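# Hang the yellow rail between the two hook end plates

## Task

Put the yellow rail onto both hooks that stand in front of the bins. It has to rest inside the space between the two hooks' end plates, not sitting up on either plate. The clearance is very tight. The rail must stay hung by itself once the robot lets go; if only the gripper is keeping it there at the end, the goal is not met.

## Robot and tools

Robot: one custom six-joint arm with a parallel two-finger gripper and a wrist camera, cam_wrist (896x504 pixels). Joints from the base outward: waist, shoulder, elbow, forearm roll, wrist pitch, wrist roll. The upper arm is 410 mm and the forearm 440 mm. The base may be tilted and may stand on a block or post, which the clearance check treats as part of the arm. The elbow cannot fully straighten.

Frames: results report end_effector_position (metres) and end_effector_quat_wxyz in the scene frame. Its origin is on the table top under the base, +z is up, and +y is to the left when facing along +x. At long reach the reported position can be off from the true one. The gripper frame: fingers point along its +z and close along its y. The reported point sits between the pads when they are closed. Closed fingertips extend about 33 mm past it, open ones about 9 mm. Closing pushes the tips roughly 24 mm further out, so leave that much room above a surface.

execute_actions: argument actions is a list that is empty or holds one item; optional pictures (boolean) controls whether images come back. An empty list sends nothing and returns the state. An item with rows (1 to 15 rows) and steps (up to 15, default 15) runs that many control steps of 1/30 s; each row covers one step, and the final row repeats if rows run out. An item with only steps (up to 300) is a wait counted from the previous result, so your thinking time is included. A refused call does nothing.

A row has 9 numbers, each in [-1, 1], in this order: dx, dy, dz, rx, ry, rz, position, force_limit, speed. The first six are an offset, not a pose: they give the target relative to a fixed reference, expressed in the gripper's own axes. The reference is the gripper pose in the most recent result that showed it; before any such result in the scene, and for the second or later call within one reply, it is the pose when the action begins. Every row is measured from that same reference, so rows do not add up. Scale: 1.0 equals 0.6 m for dx, dy, dz and 180 degrees for the rotation; rx, ry, rz form one rotation vector. All-zero offsets do not hold still; they pull the gripper back to the reference.

The last three are finger settings. position is absolute: +1 fully open (140 mm), about -0.8 where the pads touch, -1 closes until blocked. force_limit: about 14 N at -1, 60 N at 0, 107 N at +1 (for parts up to 40 mm wide). speed is the finger gap rate: about 30 mm/s at -1, 140 at 0, 250 at +1.

Motion limits: each step the commanded pose is clipped to 70 mm and 16 degrees from the measured pose, then damped inverse kinematics drives the joints, favouring position over orientation. After an action the arm only continues to the last clipped pose, so read the new pose and command what remains. Joint drive speeds are capped (2.62 rad/s waist and shoulder, 3.14 elbow, 3.93 for the wrist joints) with 0.5 s to ramp up.

move: argument target is one 9-number row with the same layout and offset rules; speed is the path's top speed in m/s, 0.002 to 0.5 (default 0.25), with rotation limited to twice that in rad/s. It drives the gripper in a straight line lasting 0.5 to 10 s (cut off at 10 s), turning the shorter way. It does not slow for obstacles, and the hand may lag, drift or overshoot the speed, especially near full reach. Finger values are sent at the start. It finishes when hand and fingers are still, or 5 s after the path ends. The result adds a move: line with the outcome (done, off_target, moving, held, fault), the limits that acted (paced = the pose was clipped; held = the check blocked some steps, after which motion can be abrupt), and the distance to target. The arm is stiff: aiming even slightly past a firm contact can cause a fault, and faster moves hit harder.

wait: seconds from 0 to 10; the robot gets nothing new and the fingers finish any motion.

zoom_image: camera "cam_wrist" and region [x0, y0, x1, y1] in pixels of its latest image, at most 504 by 504, origin top-left.

finished_scene: pass scene, the current scene's number. It is final and reports success. Replying with no tool call ends the whole run.

Result lines: object_status 0 moving, 1 blocked while opening, 2 blocked while closing (a grip), 3 reached the set position or pads met (a thin part may still be held). Confirm 2 after closing. position_measured is in counts, non-linear: 3 open, 230 pads together. Stopped fingers stay put until position changes by 0.01 or more or the object yields. To squeeze harder while status is 2, raise force_limit and switch position between -1 and -0.98. HELD marks steps the clearance check blocked; a pose unreachable line means it altered or blocked the command. Hand target shows the pose the controller is currently chasing.

Calibration: cam_wrist K=[[239.923, 0, 449.064], [0, 239.923, 252.277], [0, 0, 1]], with T_world_to_cam given at the start and computed from joint readings; values may be slightly off and updated ones are listed when they change.

The simulation keeps running while you think. Avoid: drops, slams, hard presses and anything leaving the table (that fails the job). Contact torque at a joint limit (140 N m for waist, shoulder, elbow; 35.2 N m for the wrist joints, held weight included) or 150 N of outside force stops the arm for 10 s, skips the rest of the call and makes it yield. Holding loads heats motors; a MOTOR HOT line warns before an OVER-TEMPERATURE FAULT brake. Held parts may occasionally be tugged and loose items pushed, so grip firmly and verify.

Each tool is called after "Emit:" as name([rows], argument=value, ...), one row to a line, values as JSON.

## Session

Emit:
execute_actions(actions=[])

Scene clock: 0.00 s of 4800.00 s.
end_effector_position=(+0.4666, -0.0071, +0.3739) position_measured=3 object_status=3 end_effector_quat_wxyz=(+0.333, +0.934, -0.008, +0.131)
Joint positions: [ 1.278  0.256 -0.51   0.791 -2.151 -0.099]
Joint velocities: [ 0.     0.001  0.001  0.001 -0.001 -0.   ]
Hand target: +0.467, -0.007, +0.374; +0.333, +0.934, -0.008, +0.131

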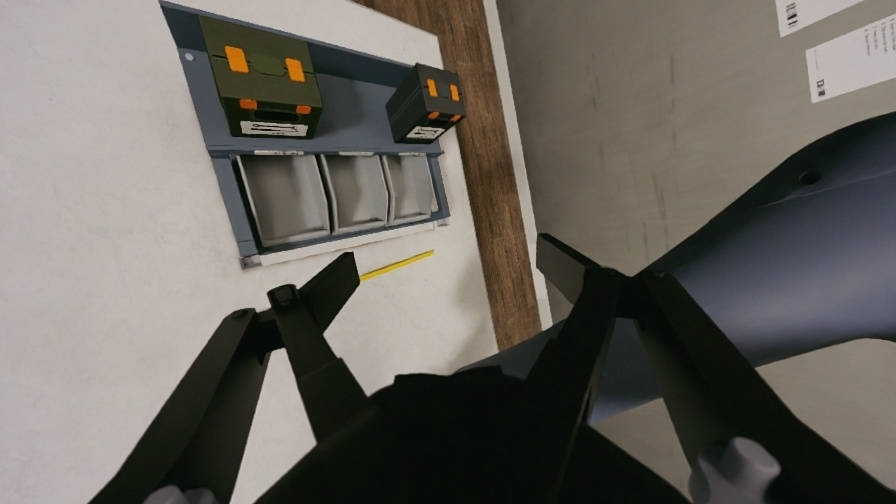

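Emit:
move(target=[-0.2,-0.038,0.2,0.2165,-0.085,-0.005,-0.7,0,0])

Scene clock: 16.83 s of 4800.00 s.
end_effector_position=(+0.3816, -0.0722, +0.2400) position_measured=217 object_status=3 end_effector_quat_wxyz=(-0.000, +1.000, -0.000, +0.002)
Joint positions: [ 1.28  -0.557 -0.86   0.619 -1.825  0.135]
Joint velocities: [-0.003 -0.002  0.    -0.001  0.001  0.002]
Hand target: +0.382, -0.072, +0.240; -0.000, +1.000, -0.000, +0.002
Off the commanded pose: 0.001 m, 0 deg.
After step 90, 11.93 s passed at rest.
move: done
camera_calibration (this result's frames):
cam_wrist: T_world_to_cam=[[-0.0985196, -0.994923, 0.0205452, -0.0427458], [-0.944188, 0.0999771, 0.313868, 0.298831], [-0.314328, 0.0115236, -0.949244, 0.529084], [0, 0, 0, 1]] pos_world=[0.444247, -0.078502, 0.409315]

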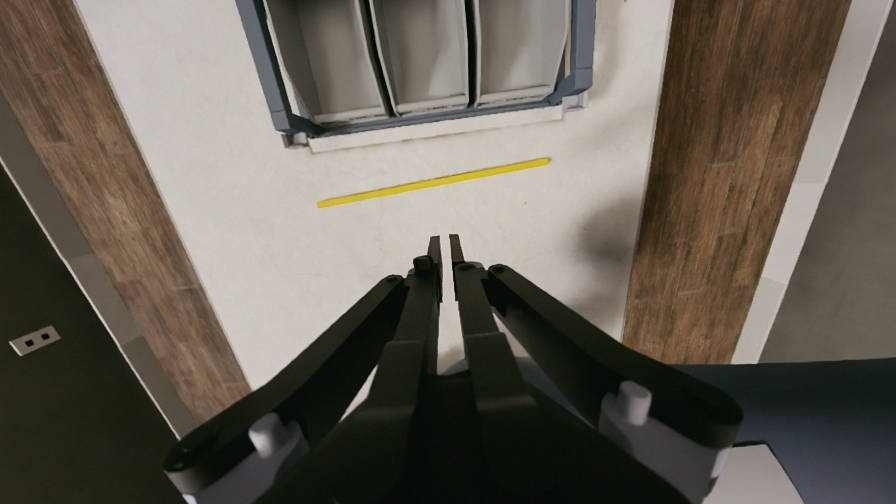

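Emit:
zoom_image(camera="cam_wrist", region=[250,80,410,220])

Emit:
zoom_image(camera="cam_wrist", region=[470,50,630,190])

Region (250, 80, 410, 220) of cam_wrist's 896x504 image, scaled by 3.150, with more detail than that image has; it fills the top 441 rows of this view, and the rest is white.

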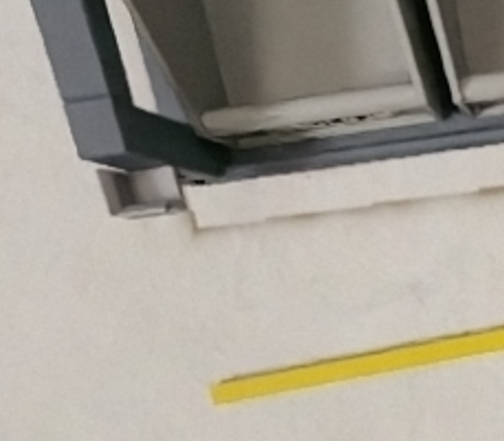

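Region (470, 50, 630, 190) of cam_wrist's 896x504 image, scaled by 3.150, with more detail than that image has; it fills the top 441 rows of this view, and the rest is white.

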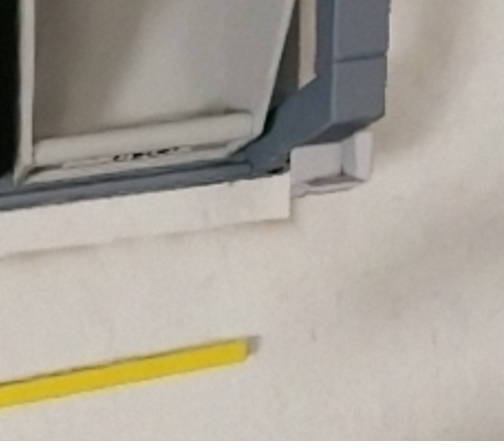

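Emit:
move(target=[0.0823,-0.027,0.27,0,0,-0.526,-0.3,0,0], speed=0.4)

Scene clock: 36.80 s of 4800.00 s.
end_effector_position=(+0.4305, -0.0554, +0.0777) position_measured=167 object_status=3 end_effector_quat_wxyz=(-0.000, +0.677, +0.736, +0.001)
Joint positions: [ 0.607 -0.297 -0.986  0.938 -1.143  1.95 ]
Joint velocities: [-0.002  0.     0.001  0.001  0.002  0.003]
Hand target: +0.430, -0.055, +0.078; -0.000, +0.677, +0.736, +0.001
Off the commanded pose: 0.001 m, 0 deg.
After step 90, 14.40 s passed at rest.
move: done
camera_calibration (this result's frames):
cam_wrist: T_world_to_cam=[[0.999633, -0.0156816, 0.0220769, -0.436423], [-0.0218433, -0.948807, 0.315101, -0.0609635], [0.0160055, -0.315467, -0.948801, 0.229875], [0, 0, 0, 1]] pos_world=[0.431252, 0.0078316, 0.24695]

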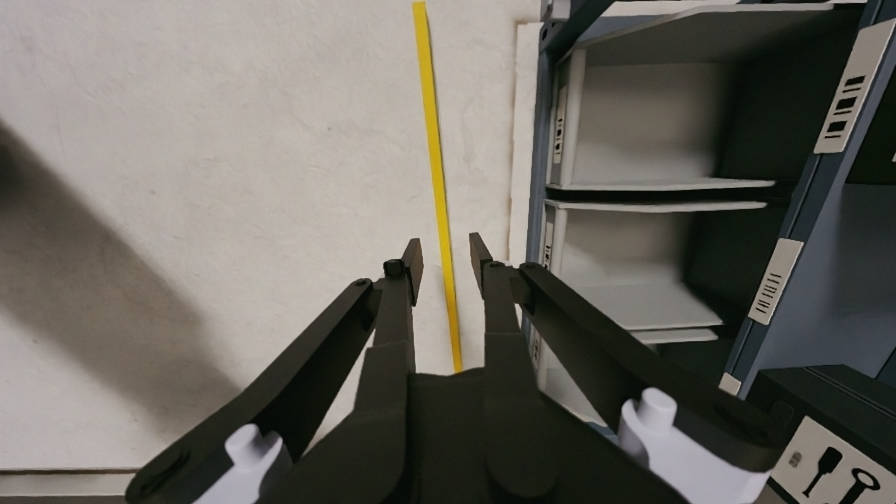

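Emit:
move(target=[0,0.002,0.07,0,0,0,-0.4,0,0], speed=0.06)

Emit:
move(target=[0,0,0,0,0,0,-1,0,0])

Scene clock: 42.47 s of 4800.00 s.
end_effector_position=(+0.4315, -0.0549, +0.0357) position_measured=179 object_status=3 end_effector_quat_wxyz=(-0.001, +0.677, +0.736, +0.001)
Joint positions: [ 0.457 -0.22  -1.015  1.054 -0.992  1.918]
Joint velocities: [-0.002  0.    -0.001  0.001  0.002 -0.   ]
Hand target: +0.431, -0.055, +0.036; -0.001, +0.677, +0.736, +0.001
Off the commanded pose: 0.000 m, 0 deg.
After step 90, 1.63 s passed at rest.
move: done
camera_calibration (this result's frames):
cam_wrist: T_world_to_cam=[[0.999645, -0.0156094, 0.0215742, -0.436494], [-0.0216067, -0.949002, 0.314528, -0.0474164], [0.0155644, -0.314882, -0.949003, 0.190367], [0, 0, 0, 1]] pos_world=[0.432352, 0.00813168, 0.20499]

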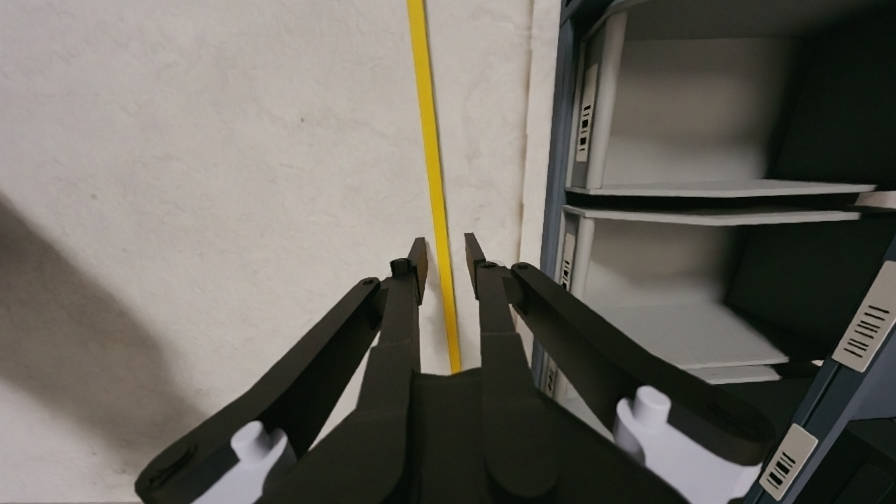

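Scene clock: 42.97 s of 4800.00 s.
end_effector_position=(+0.4315, -0.0549, +0.0357) position_measured=220 object_status=2 end_effector_quat_wxyz=(-0.001, +0.677, +0.736, +0.001)
Joint positions: [ 0.457 -0.22  -1.015  1.054 -0.992  1.918]
Joint velocities: [ 0.  0. -0. -0. -0.  0.]
Hand target: +0.431, -0.055, +0.036; -0.001, +0.677, +0.736, +0.001
Off the commanded pose: 0.000 m, 0 deg.
move: done
camera_calibration (this result's frames):
cam_wrist: T_world_to_cam=[[0.999645, -0.0155299, 0.0216315, -0.436499], [-0.0215495, -0.949001, 0.314537, -0.0474285], [0.0156436, -0.314892, -0.948999, 0.190329], [0, 0, 0, 1]] pos_world=[0.432345, 0.00814444, 0.204982]

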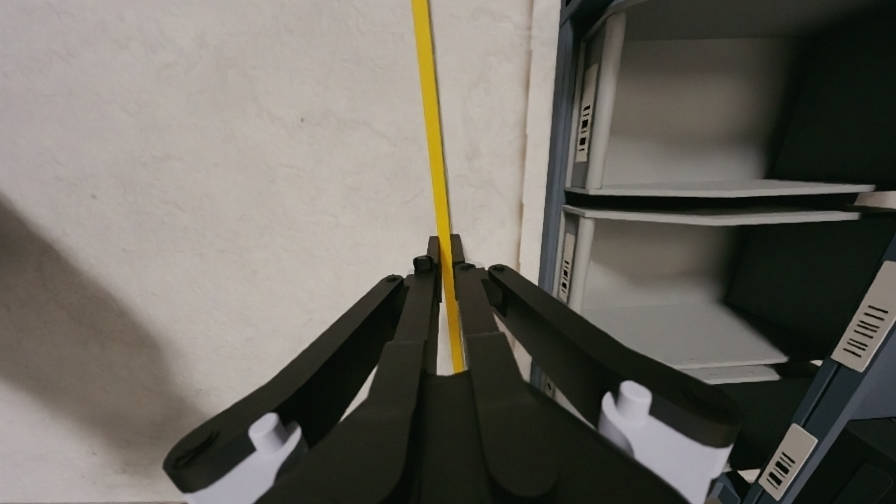

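Emit:
move(target=[0,0,0,0,0,0,-0.5,0,0])

Emit:
move(target=[0.075,0,0,0,0,0,-0.5,0,0], speed=0.1)

Emit:
move(target=[0,0,0,0,0,0,-1,0.6,0])

Emit:
move(target=[0,0,-0.15,0,0,0.017,-1,0.6,0], speed=0.15)

Emit:
move(target=[-0.03,0.115,0,0,0,0,-1,0.6,0], speed=0.12)

Scene clock: 54.10 s of 4800.00 s.
end_effector_position=(+0.4315, -0.0549, +0.0357) position_measured=192 object_status=3 end_effector_quat_wxyz=(-0.001, +0.677, +0.736, +0.001)
Joint positions: [ 0.457 -0.22  -1.015  1.054 -0.992  1.918]
Joint velocities: [-0.     0.001  0.     0.001 -0.002  0.   ]
Hand target: +0.431, -0.055, +0.036; -0.001, +0.677, +0.736, +0.001
Off the commanded pose: 0.000 m, 0 deg.
After step 90, 7.43 s passed at rest.
move: done
camera_calibration (this result's frames):
cam_wrist: T_world_to_cam=[[0.999644, -0.0155506, 0.0216601, -0.436526], [-0.0215783, -0.948996, 0.314548, -0.0474328], [0.0156639, -0.314904, -0.948994, 0.190333], [0, 0, 0, 1]] pos_world=[0.432366, 0.00813488, 0.205]

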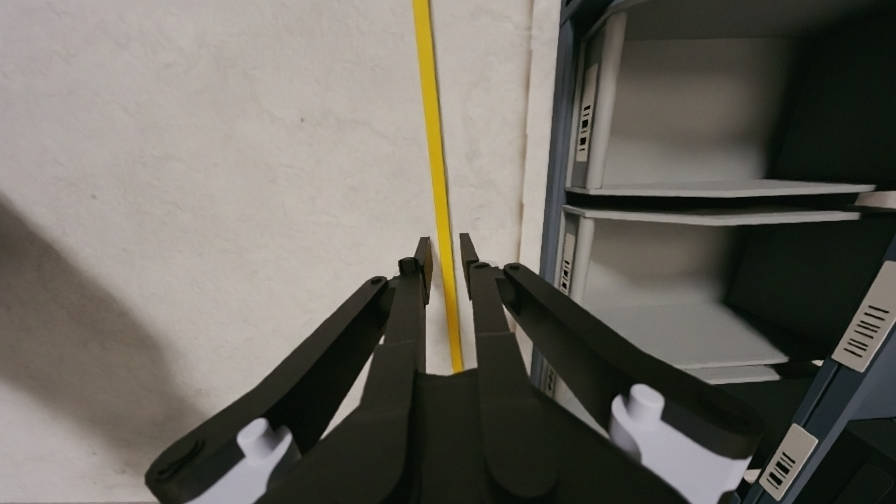

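Scene clock: 54.90 s of 4800.00 s.
end_effector_position=(+0.4281, -0.0103, +0.0359) position_measured=192 object_status=3 end_effector_quat_wxyz=(-0.001, +0.677, +0.736, +0.001)
Joint positions: [ 0.541 -0.117 -1.002  1.061 -0.998  1.792]
Joint velocities: [ 0.001  0.001  0.     0.    -0.    -0.002]
Hand target: +0.428, -0.010, +0.036; -0.001, +0.677, +0.736, +0.001
Off the commanded pose: 0.000 m, 0 deg.
move: done
camera_calibration (this result's frames):
cam_wrist: T_world_to_cam=[[0.999638, -0.0155712, 0.0219385, -0.432386], [-0.0216889, -0.948929, 0.314743, -0.00512276], [0.0159172, -0.315105, -0.948923, 0.204529], [0, 0, 0, 1]] pos_world=[0.428863, 0.0528544, 0.205181]

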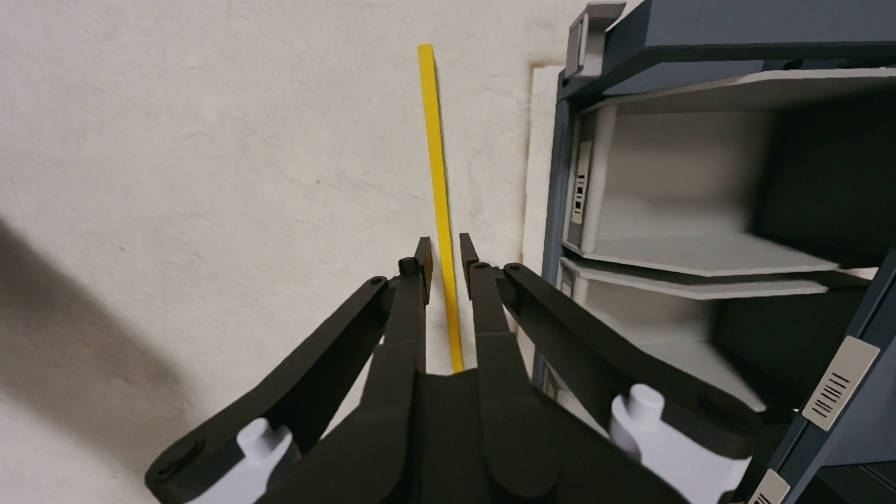

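Scene clock: 55.43 s of 4800.00 s.
end_effector_position=(+0.4281, -0.0102, +0.0359) position_measured=223 object_status=2 end_effector_quat_wxyz=(-0.000, +0.677, +0.736, +0.001)
Joint positions: [ 0.541 -0.117 -1.002  1.061 -0.998  1.792]
Joint velocities: [-0.001 -0.     0.     0.     0.001  0.001]
Hand target: +0.428, -0.010, +0.036; -0.001, +0.677, +0.736, +0.001
Off the commanded pose: 0.000 m, 0 deg.
move: done
camera_calibration (this result's frames):
cam_wrist: T_world_to_cam=[[0.999636, -0.0155214, 0.022059, -0.432447], [-0.02168, -0.948919, 0.314774, -0.00511906], [0.0160465, -0.315138, -0.94891, 0.204508], [0, 0, 0, 1]] pos_world=[0.428897, 0.0528786, 0.205211]

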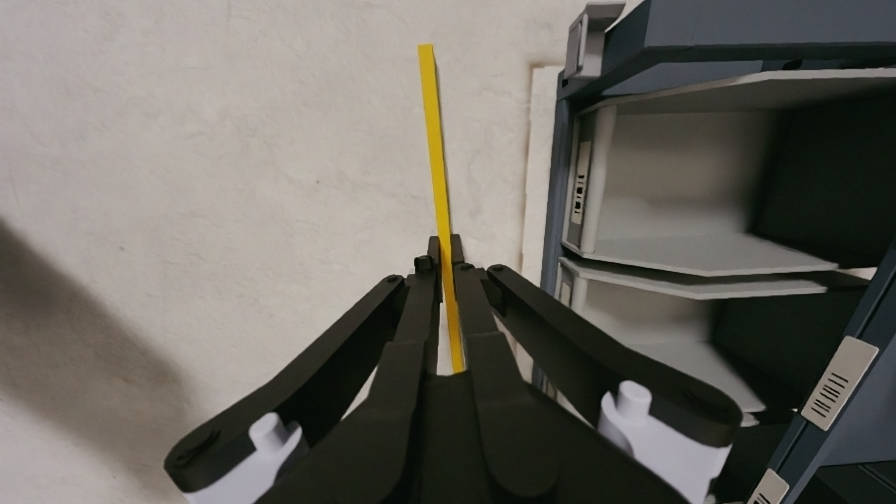

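Scene clock: 56.50 s of 4800.00 s.
end_effector_position=(+0.4284, -0.0108, +0.1260) position_measured=223 object_status=2 end_effector_quat_wxyz=(+0.000, +0.697, +0.717, +0.001)
Joint positions: [ 0.829 -0.248 -0.917  0.834 -1.29   1.796]
Joint velocities: [ 0.002 -0.001  0.001 -0.001 -0.    -0.   ]
Hand target: +0.428, -0.011, +0.126; +0.000, +0.697, +0.717, +0.001
Off the commanded pose: 0.001 m, 0 deg.
move: done
camera_calibration (this result's frames):
cam_wrist: T_world_to_cam=[[0.997341, -0.0691407, 0.023024, -0.434462], [-0.0728735, -0.946072, 0.315654, -0.0121206], [-0.0000421916, -0.316492, -0.948595, 0.296599], [0, 0, 0, 1]] pos_world=[0.432436, 0.0523654, 0.295181]

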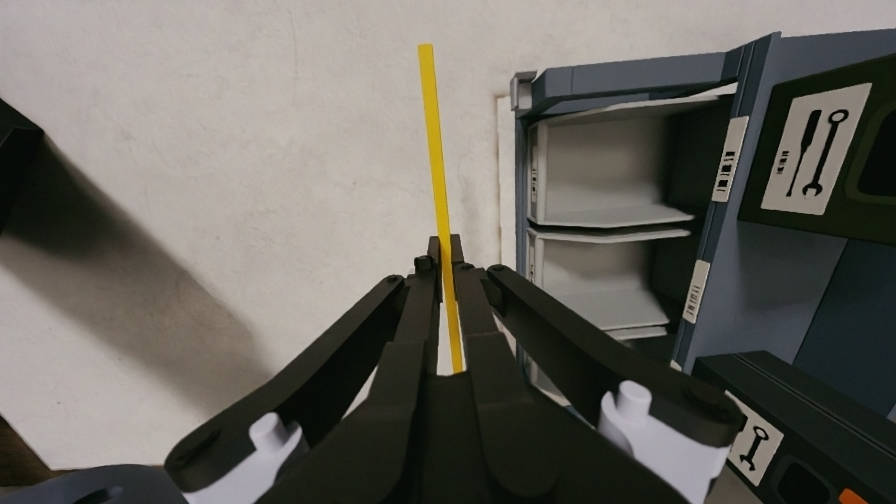

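Scene clock: 57.47 s of 4800.00 s.
end_effector_position=(+0.4976, -0.0269, +0.1259) position_measured=223 object_status=2 end_effector_quat_wxyz=(-0.000, +0.697, +0.717, +0.001)
Joint positions: [ 0.675 -0.171 -0.761  0.88  -1.247  1.944]
Joint velocities: [-0.002 -0.     0.002 -0.001  0.     0.001]
Hand target: +0.498, -0.027, +0.126; -0.000, +0.697, +0.717, +0.001
Off the commanded pose: 0.000 m, 0 deg.
move: done
camera_calibration (this result's frames):
cam_wrist: T_world_to_cam=[[0.997364, -0.0690096, 0.0224269, -0.504549], [-0.0725603, -0.946204, 0.31533, -0.0223791], [-0.000540384, -0.316126, -0.948717, 0.291766], [0, 0, 0, 1]] pos_world=[0.501752, 0.036241, 0.295176]

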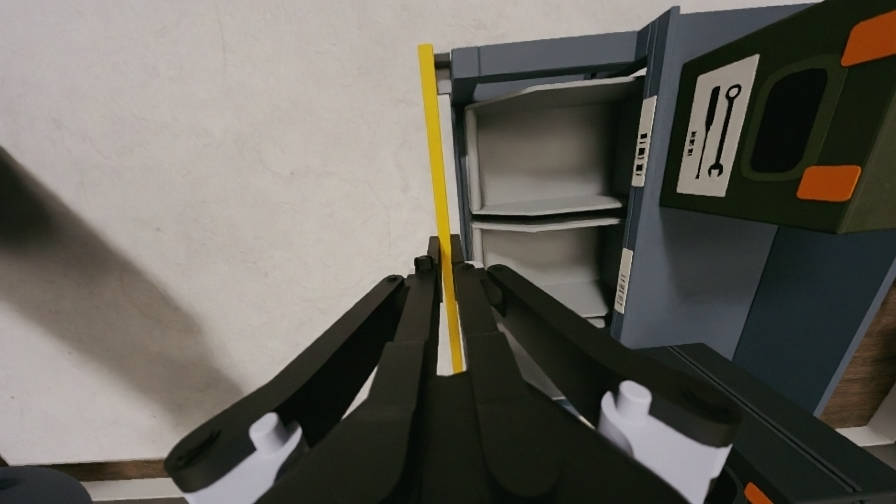

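Emit:
move(target=[0,0.0165,0.022,0,0,0,-1,0.6,0], speed=0.04)

Emit:
zoom_image(camera="cam_wrist", region=[370,20,510,250])

Scene clock: 66.23 s of 4800.00 s.
end_effector_position=(+0.5075, -0.0265, +0.1127) position_measured=223 object_status=2 end_effector_quat_wxyz=(-0.000, +0.697, +0.717, +0.001)
Joint positions: [ 0.627 -0.14  -0.749  0.903 -1.205  1.955]
Joint velocities: [-0.001  0.     0.001  0.001 -0.     0.   ]
Hand target: +0.508, -0.027, +0.113; -0.000, +0.697, +0.717, +0.001
Off the commanded pose: 0.000 m, 0 deg.
After step 90, 5.00 s passed at rest.
move: done
camera_calibration (this result's frames):
cam_wrist: T_world_to_cam=[[0.99737, -0.0689695, 0.0222581, -0.514033], [-0.072469, -0.94626, 0.315183, -0.0172193], [-0.000676103, -0.315968, -0.94877, 0.279439], [0, 0, 0, 1]] pos_world=[0.511622, 0.0365472, 0.281992]

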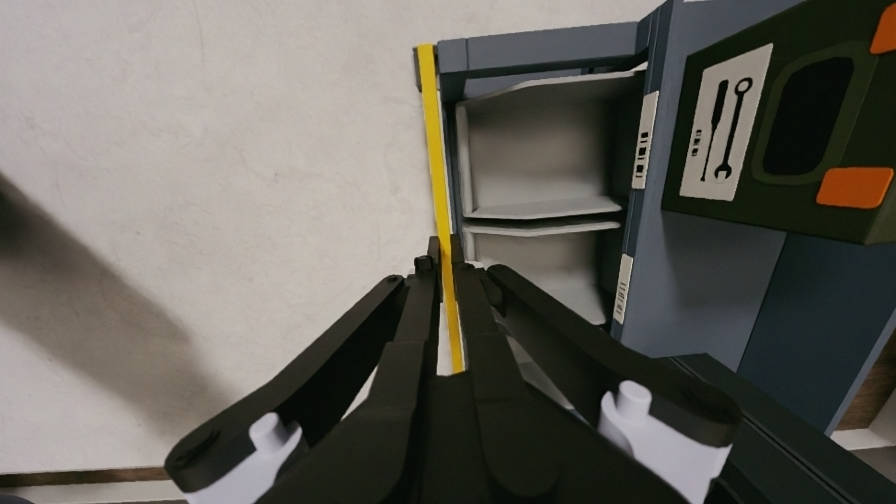

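Region (370, 20, 510, 250) of cam_wrist's 896x504 image, scaled by 2.191, with more detail than that image has; it fills the left 307 columns of this view, and the rest is white.

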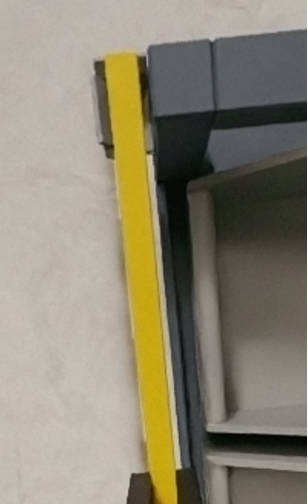

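Emit:
move(target=[0,0.001,0.014,0,0,0,-1,0.6,0], speed=0.015)

Emit:
zoom_image(camera="cam_wrist", region=[385,20,475,110])

Scene clock: 79.37 s of 4800.00 s.
end_effector_position=(+0.5081, -0.0265, +0.1044) position_measured=223 object_status=2 end_effector_quat_wxyz=(-0.000, +0.697, +0.717, +0.001)
Joint positions: [ 0.606 -0.13  -0.755  0.916 -1.181  1.952]
Joint velocities: [-0.001  0.001  0.     0.001  0.003  0.   ]
Hand target: +0.508, -0.026, +0.104; -0.000, +0.697, +0.717, +0.001
Off the commanded pose: 0.000 m, 0 deg.
After step 90, 9.37 s passed at rest.
move: done
camera_calibration (this result's frames):
cam_wrist: T_world_to_cam=[[0.997374, -0.0689495, 0.022182, -0.514415], [-0.072426, -0.946287, 0.315111, -0.0144945], [-0.000736224, -0.31589, -0.948795, 0.271545], [0, 0, 0, 1]] pos_world=[0.512214, 0.0365939, 0.273619]

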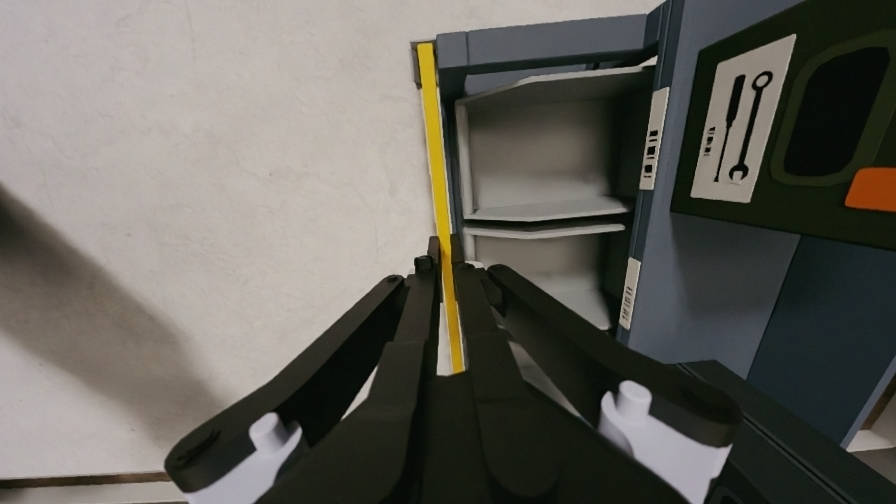

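Region (385, 20, 475, 110) of cam_wrist's 896x504 image, scaled by 5.600, with more detail than that image has.

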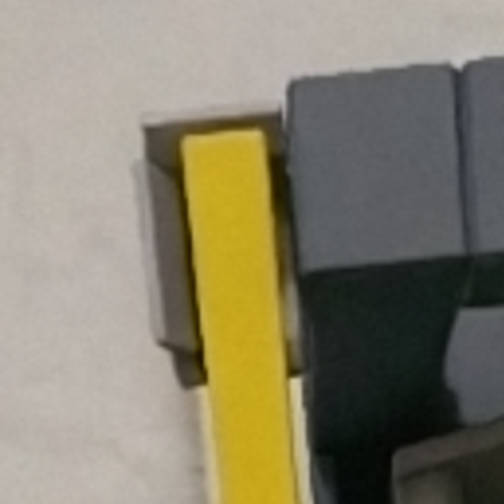

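Emit:
move(target=[0,0,0.008,0,0,0,-1,0.6,0], speed=0.01)

Emit:
zoom_image(camera="cam_wrist", region=[385,20,475,110])

Scene clock: 86.87 s of 4800.00 s.
end_effector_position=(+0.5081, -0.0264, +0.0996) position_measured=223 object_status=2 end_effector_quat_wxyz=(-0.000, +0.697, +0.717, +0.001)
Joint positions: [ 0.594 -0.125 -0.76   0.924 -1.167  1.95 ]
Joint velocities: [-0.001  0.001 -0.     0.001  0.001 -0.   ]
Hand target: +0.508, -0.026, +0.100; -0.000, +0.697, +0.717, +0.001
Off the commanded pose: 0.000 m, 0 deg.
After step 90, 3.80 s passed at rest.
move: done
camera_calibration (this result's frames):
cam_wrist: T_world_to_cam=[[0.997375, -0.068939, 0.0221408, -0.514294], [-0.0724031, -0.946302, 0.315071, -0.0129708], [-0.000768718, -0.315847, -0.94881, 0.267032], [0, 0, 0, 1]] pos_world=[0.51221, 0.036612, 0.268837]

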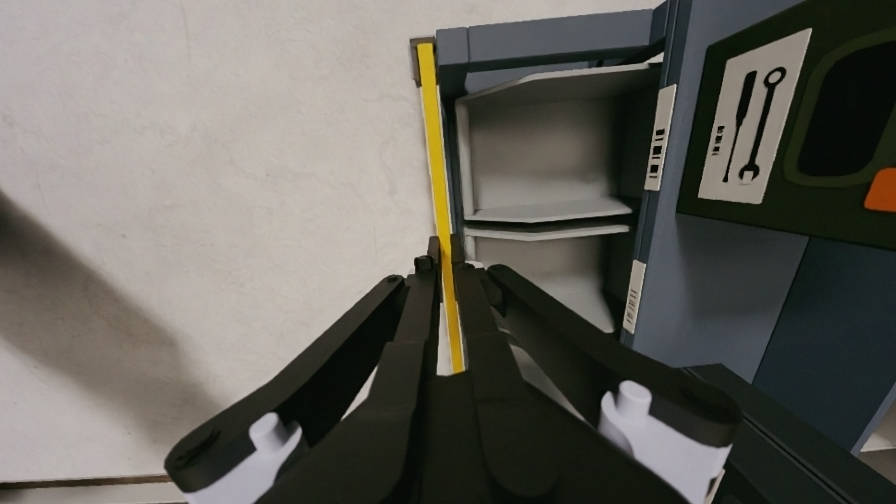

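Region (385, 20, 475, 110) of cam_wrist's 896x504 image, scaled by 5.600, with more detail than that image has.

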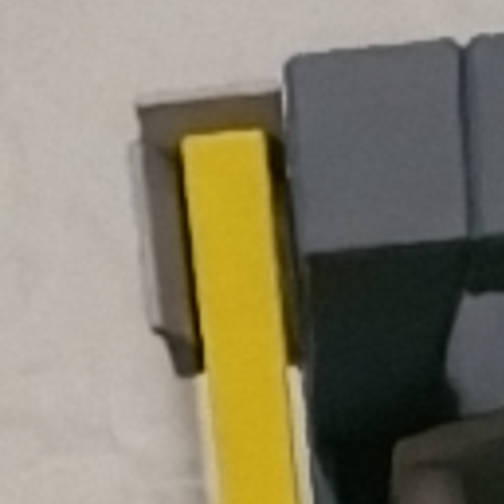

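Going in freely.

Emit:
move(target=[0,0,0.011,0,0,0,-1,0.6,0], speed=0.01)

Emit:
zoom_image(camera="cam_wrist", region=[385,20,475,110])

Scene clock: 91.93 s of 4800.00 s.
end_effector_position=(+0.5081, -0.0264, +0.0930) position_measured=223 object_status=2 end_effector_quat_wxyz=(-0.000, +0.697, +0.717, +0.001)
Joint positions: [ 0.578 -0.117 -0.765  0.935 -1.149  1.947]
Joint velocities: [-0.001  0.001  0.     0.001  0.001 -0.001]
Hand target: +0.508, -0.026, +0.093; -0.000, +0.697, +0.717, +0.001
Off the commanded pose: 0.000 m, 0 deg.
After step 90, 1.20 s passed at rest.
move: done
camera_calibration (this result's frames):
cam_wrist: T_world_to_cam=[[0.997377, -0.0689259, 0.0220834, -0.514128], [-0.0723726, -0.946324, 0.315014, -0.0108734], [-0.000814554, -0.315786, -0.94883, 0.260822], [0, 0, 0, 1]] pos_world=[0.512205, 0.0366372, 0.262254]

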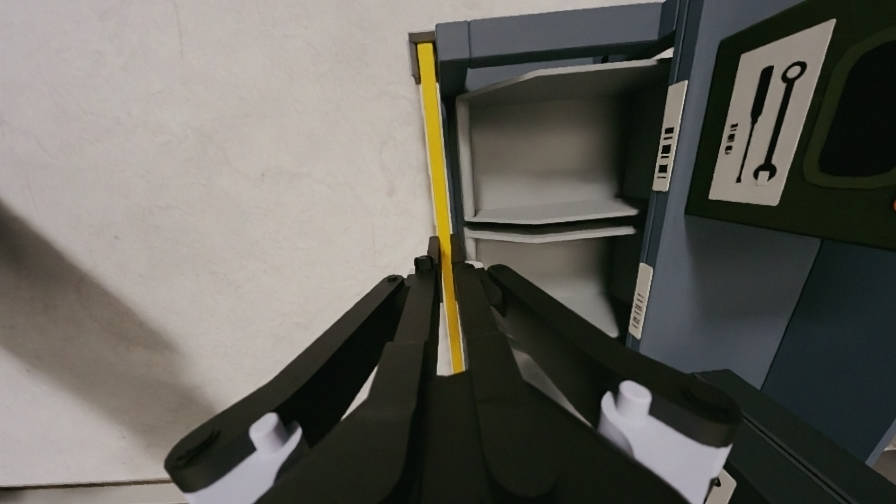

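Region (385, 20, 475, 110) of cam_wrist's 896x504 image, scaled by 5.600, with more detail than that image has.

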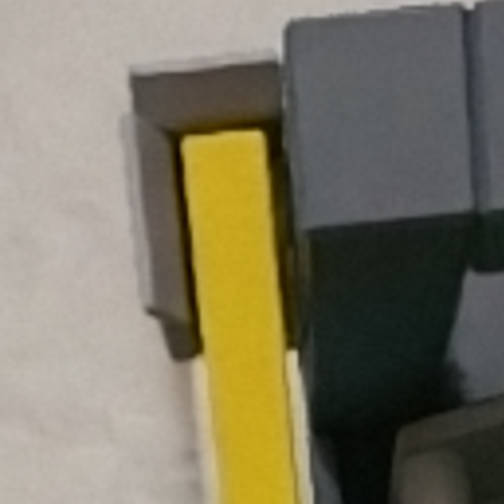

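Emit:
move(target=[0,0,0.008,0,0,0,-1,0.6,0], speed=0.01)

Emit:
move(target=[0,0,0,0,0,0,-0.58,0,-0.5])

Emit:
move(target=[-0.08,-0.02,-0.3,0,0,0.3,-0.58,0,0])

Scene clock: 97.57 s of 4800.00 s.
end_effector_position=(+0.5081, -0.0264, +0.0883) position_measured=223 object_status=2 end_effector_quat_wxyz=(-0.000, +0.697, +0.717, +0.001)
Joint positions: [ 0.566 -0.112 -0.769  0.943 -1.135  1.945]
Joint velocities: [-0.002  0.    -0.001  0.001  0.003  0.001]
Hand target: +0.508, -0.026, +0.088; -0.000, +0.697, +0.718, +0.001
Off the commanded pose: 0.000 m, 0 deg.
After step 90, 1.93 s passed at rest.
move: done
camera_calibration (this result's frames):
cam_wrist: T_world_to_cam=[[0.997367, -0.0690162, 0.0222488, -0.514116], [-0.0725106, -0.946355, 0.314887, -0.00930398], [-0.000677062, -0.315671, -0.948868, 0.256305], [0, 0, 0, 1]] pos_world=[0.512261, 0.036621, 0.257568]

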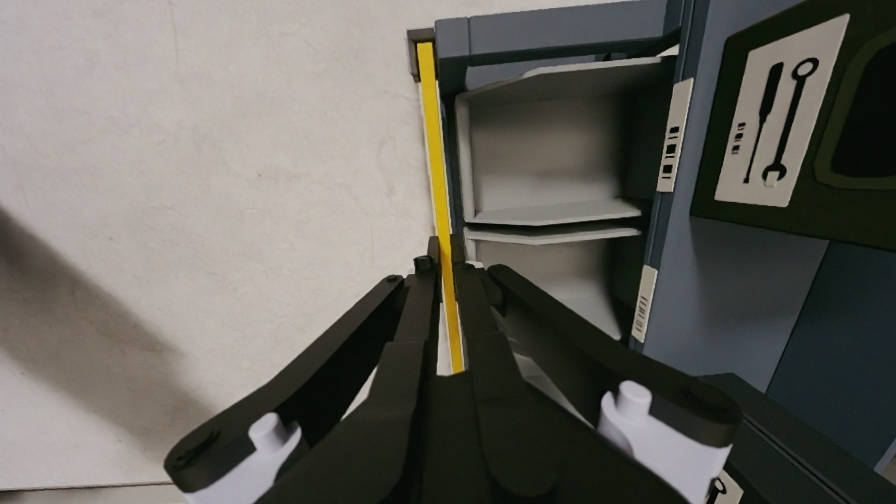

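Scene clock: 98.07 s of 4800.00 s.
end_effector_position=(+0.5081, -0.0264, +0.0883) position_measured=202 object_status=3 end_effector_quat_wxyz=(-0.000, +0.697, +0.718, +0.001)
Joint positions: [ 0.566 -0.111 -0.769  0.943 -1.135  1.945]
Joint velocities: [-0.001 -0.002 -0.    -0.    -0.002 -0.   ]
Hand target: +0.508, -0.026, +0.088; -0.000, +0.697, +0.717, +0.001
Off the commanded pose: 0.000 m, 0 deg.
move: done
camera_calibration (this result's frames):
cam_wrist: T_world_to_cam=[[0.997376, -0.0689091, 0.0221847, -0.514079], [-0.0723887, -0.946339, 0.314963, -0.00934393], [-0.000709544, -0.315743, -0.948845, 0.256287], [0, 0, 0, 1]] pos_world=[0.512235, 0.0366535, 0.257524]

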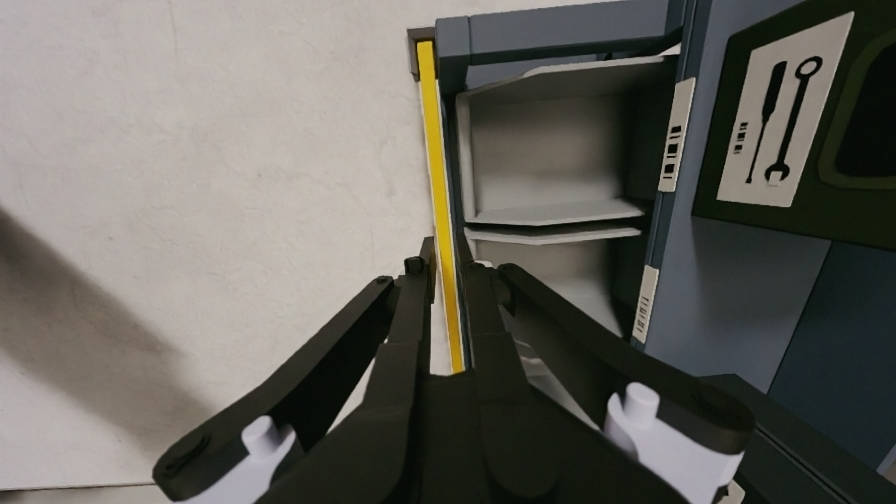

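Scene clock: 100.37 s of 4800.00 s.
end_effector_position=(+0.4975, -0.0754, +0.2684) position_measured=202 object_status=3 end_effector_quat_wxyz=(+0.000, +0.946, +0.323, +0.001)
Joint positions: [ 0.969 -0.334 -0.582  0.752 -1.677  1.063]
Joint velocities: [ 0.002  0.     0.001  0.001  0.    -0.003]
Hand target: +0.498, -0.075, +0.268; +0.000, +0.946, +0.323, +0.001
Off the commanded pose: 0.000 m, 0 deg.
move: done
camera_calibration (this result's frames):
cam_wrist: T_world_to_cam=[[0.529987, -0.847721, 0.0219597, -0.33701], [-0.808505, -0.49732, 0.31463, 0.286954], [-0.255798, -0.184504, -0.94896, 0.548563], [0, 0, 0, 1]] pos_world=[0.550936, -0.0417706, 0.437681]

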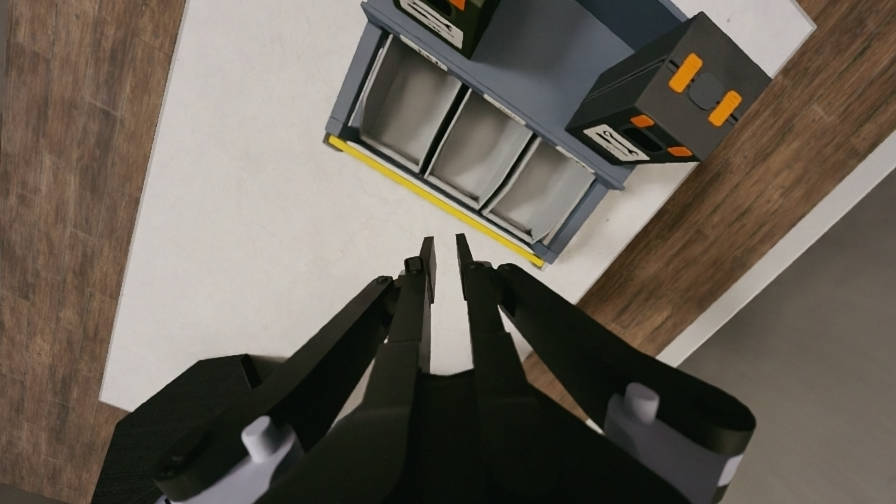

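Emit:
zoom_image(camera="cam_wrist", region=[505,230,575,285])

Region (505, 230, 575, 285) of cam_wrist's 896x504 image, scaled by 7.200, with more detail than that image has; it fills the top 396 rows of this view, and the rest is white.

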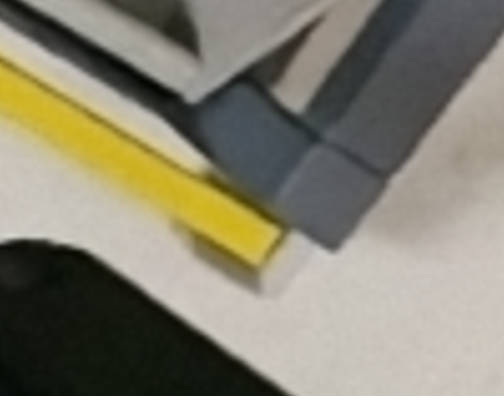

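Emit:
finished_scene(scene=1)

The scene is finished: the task was done.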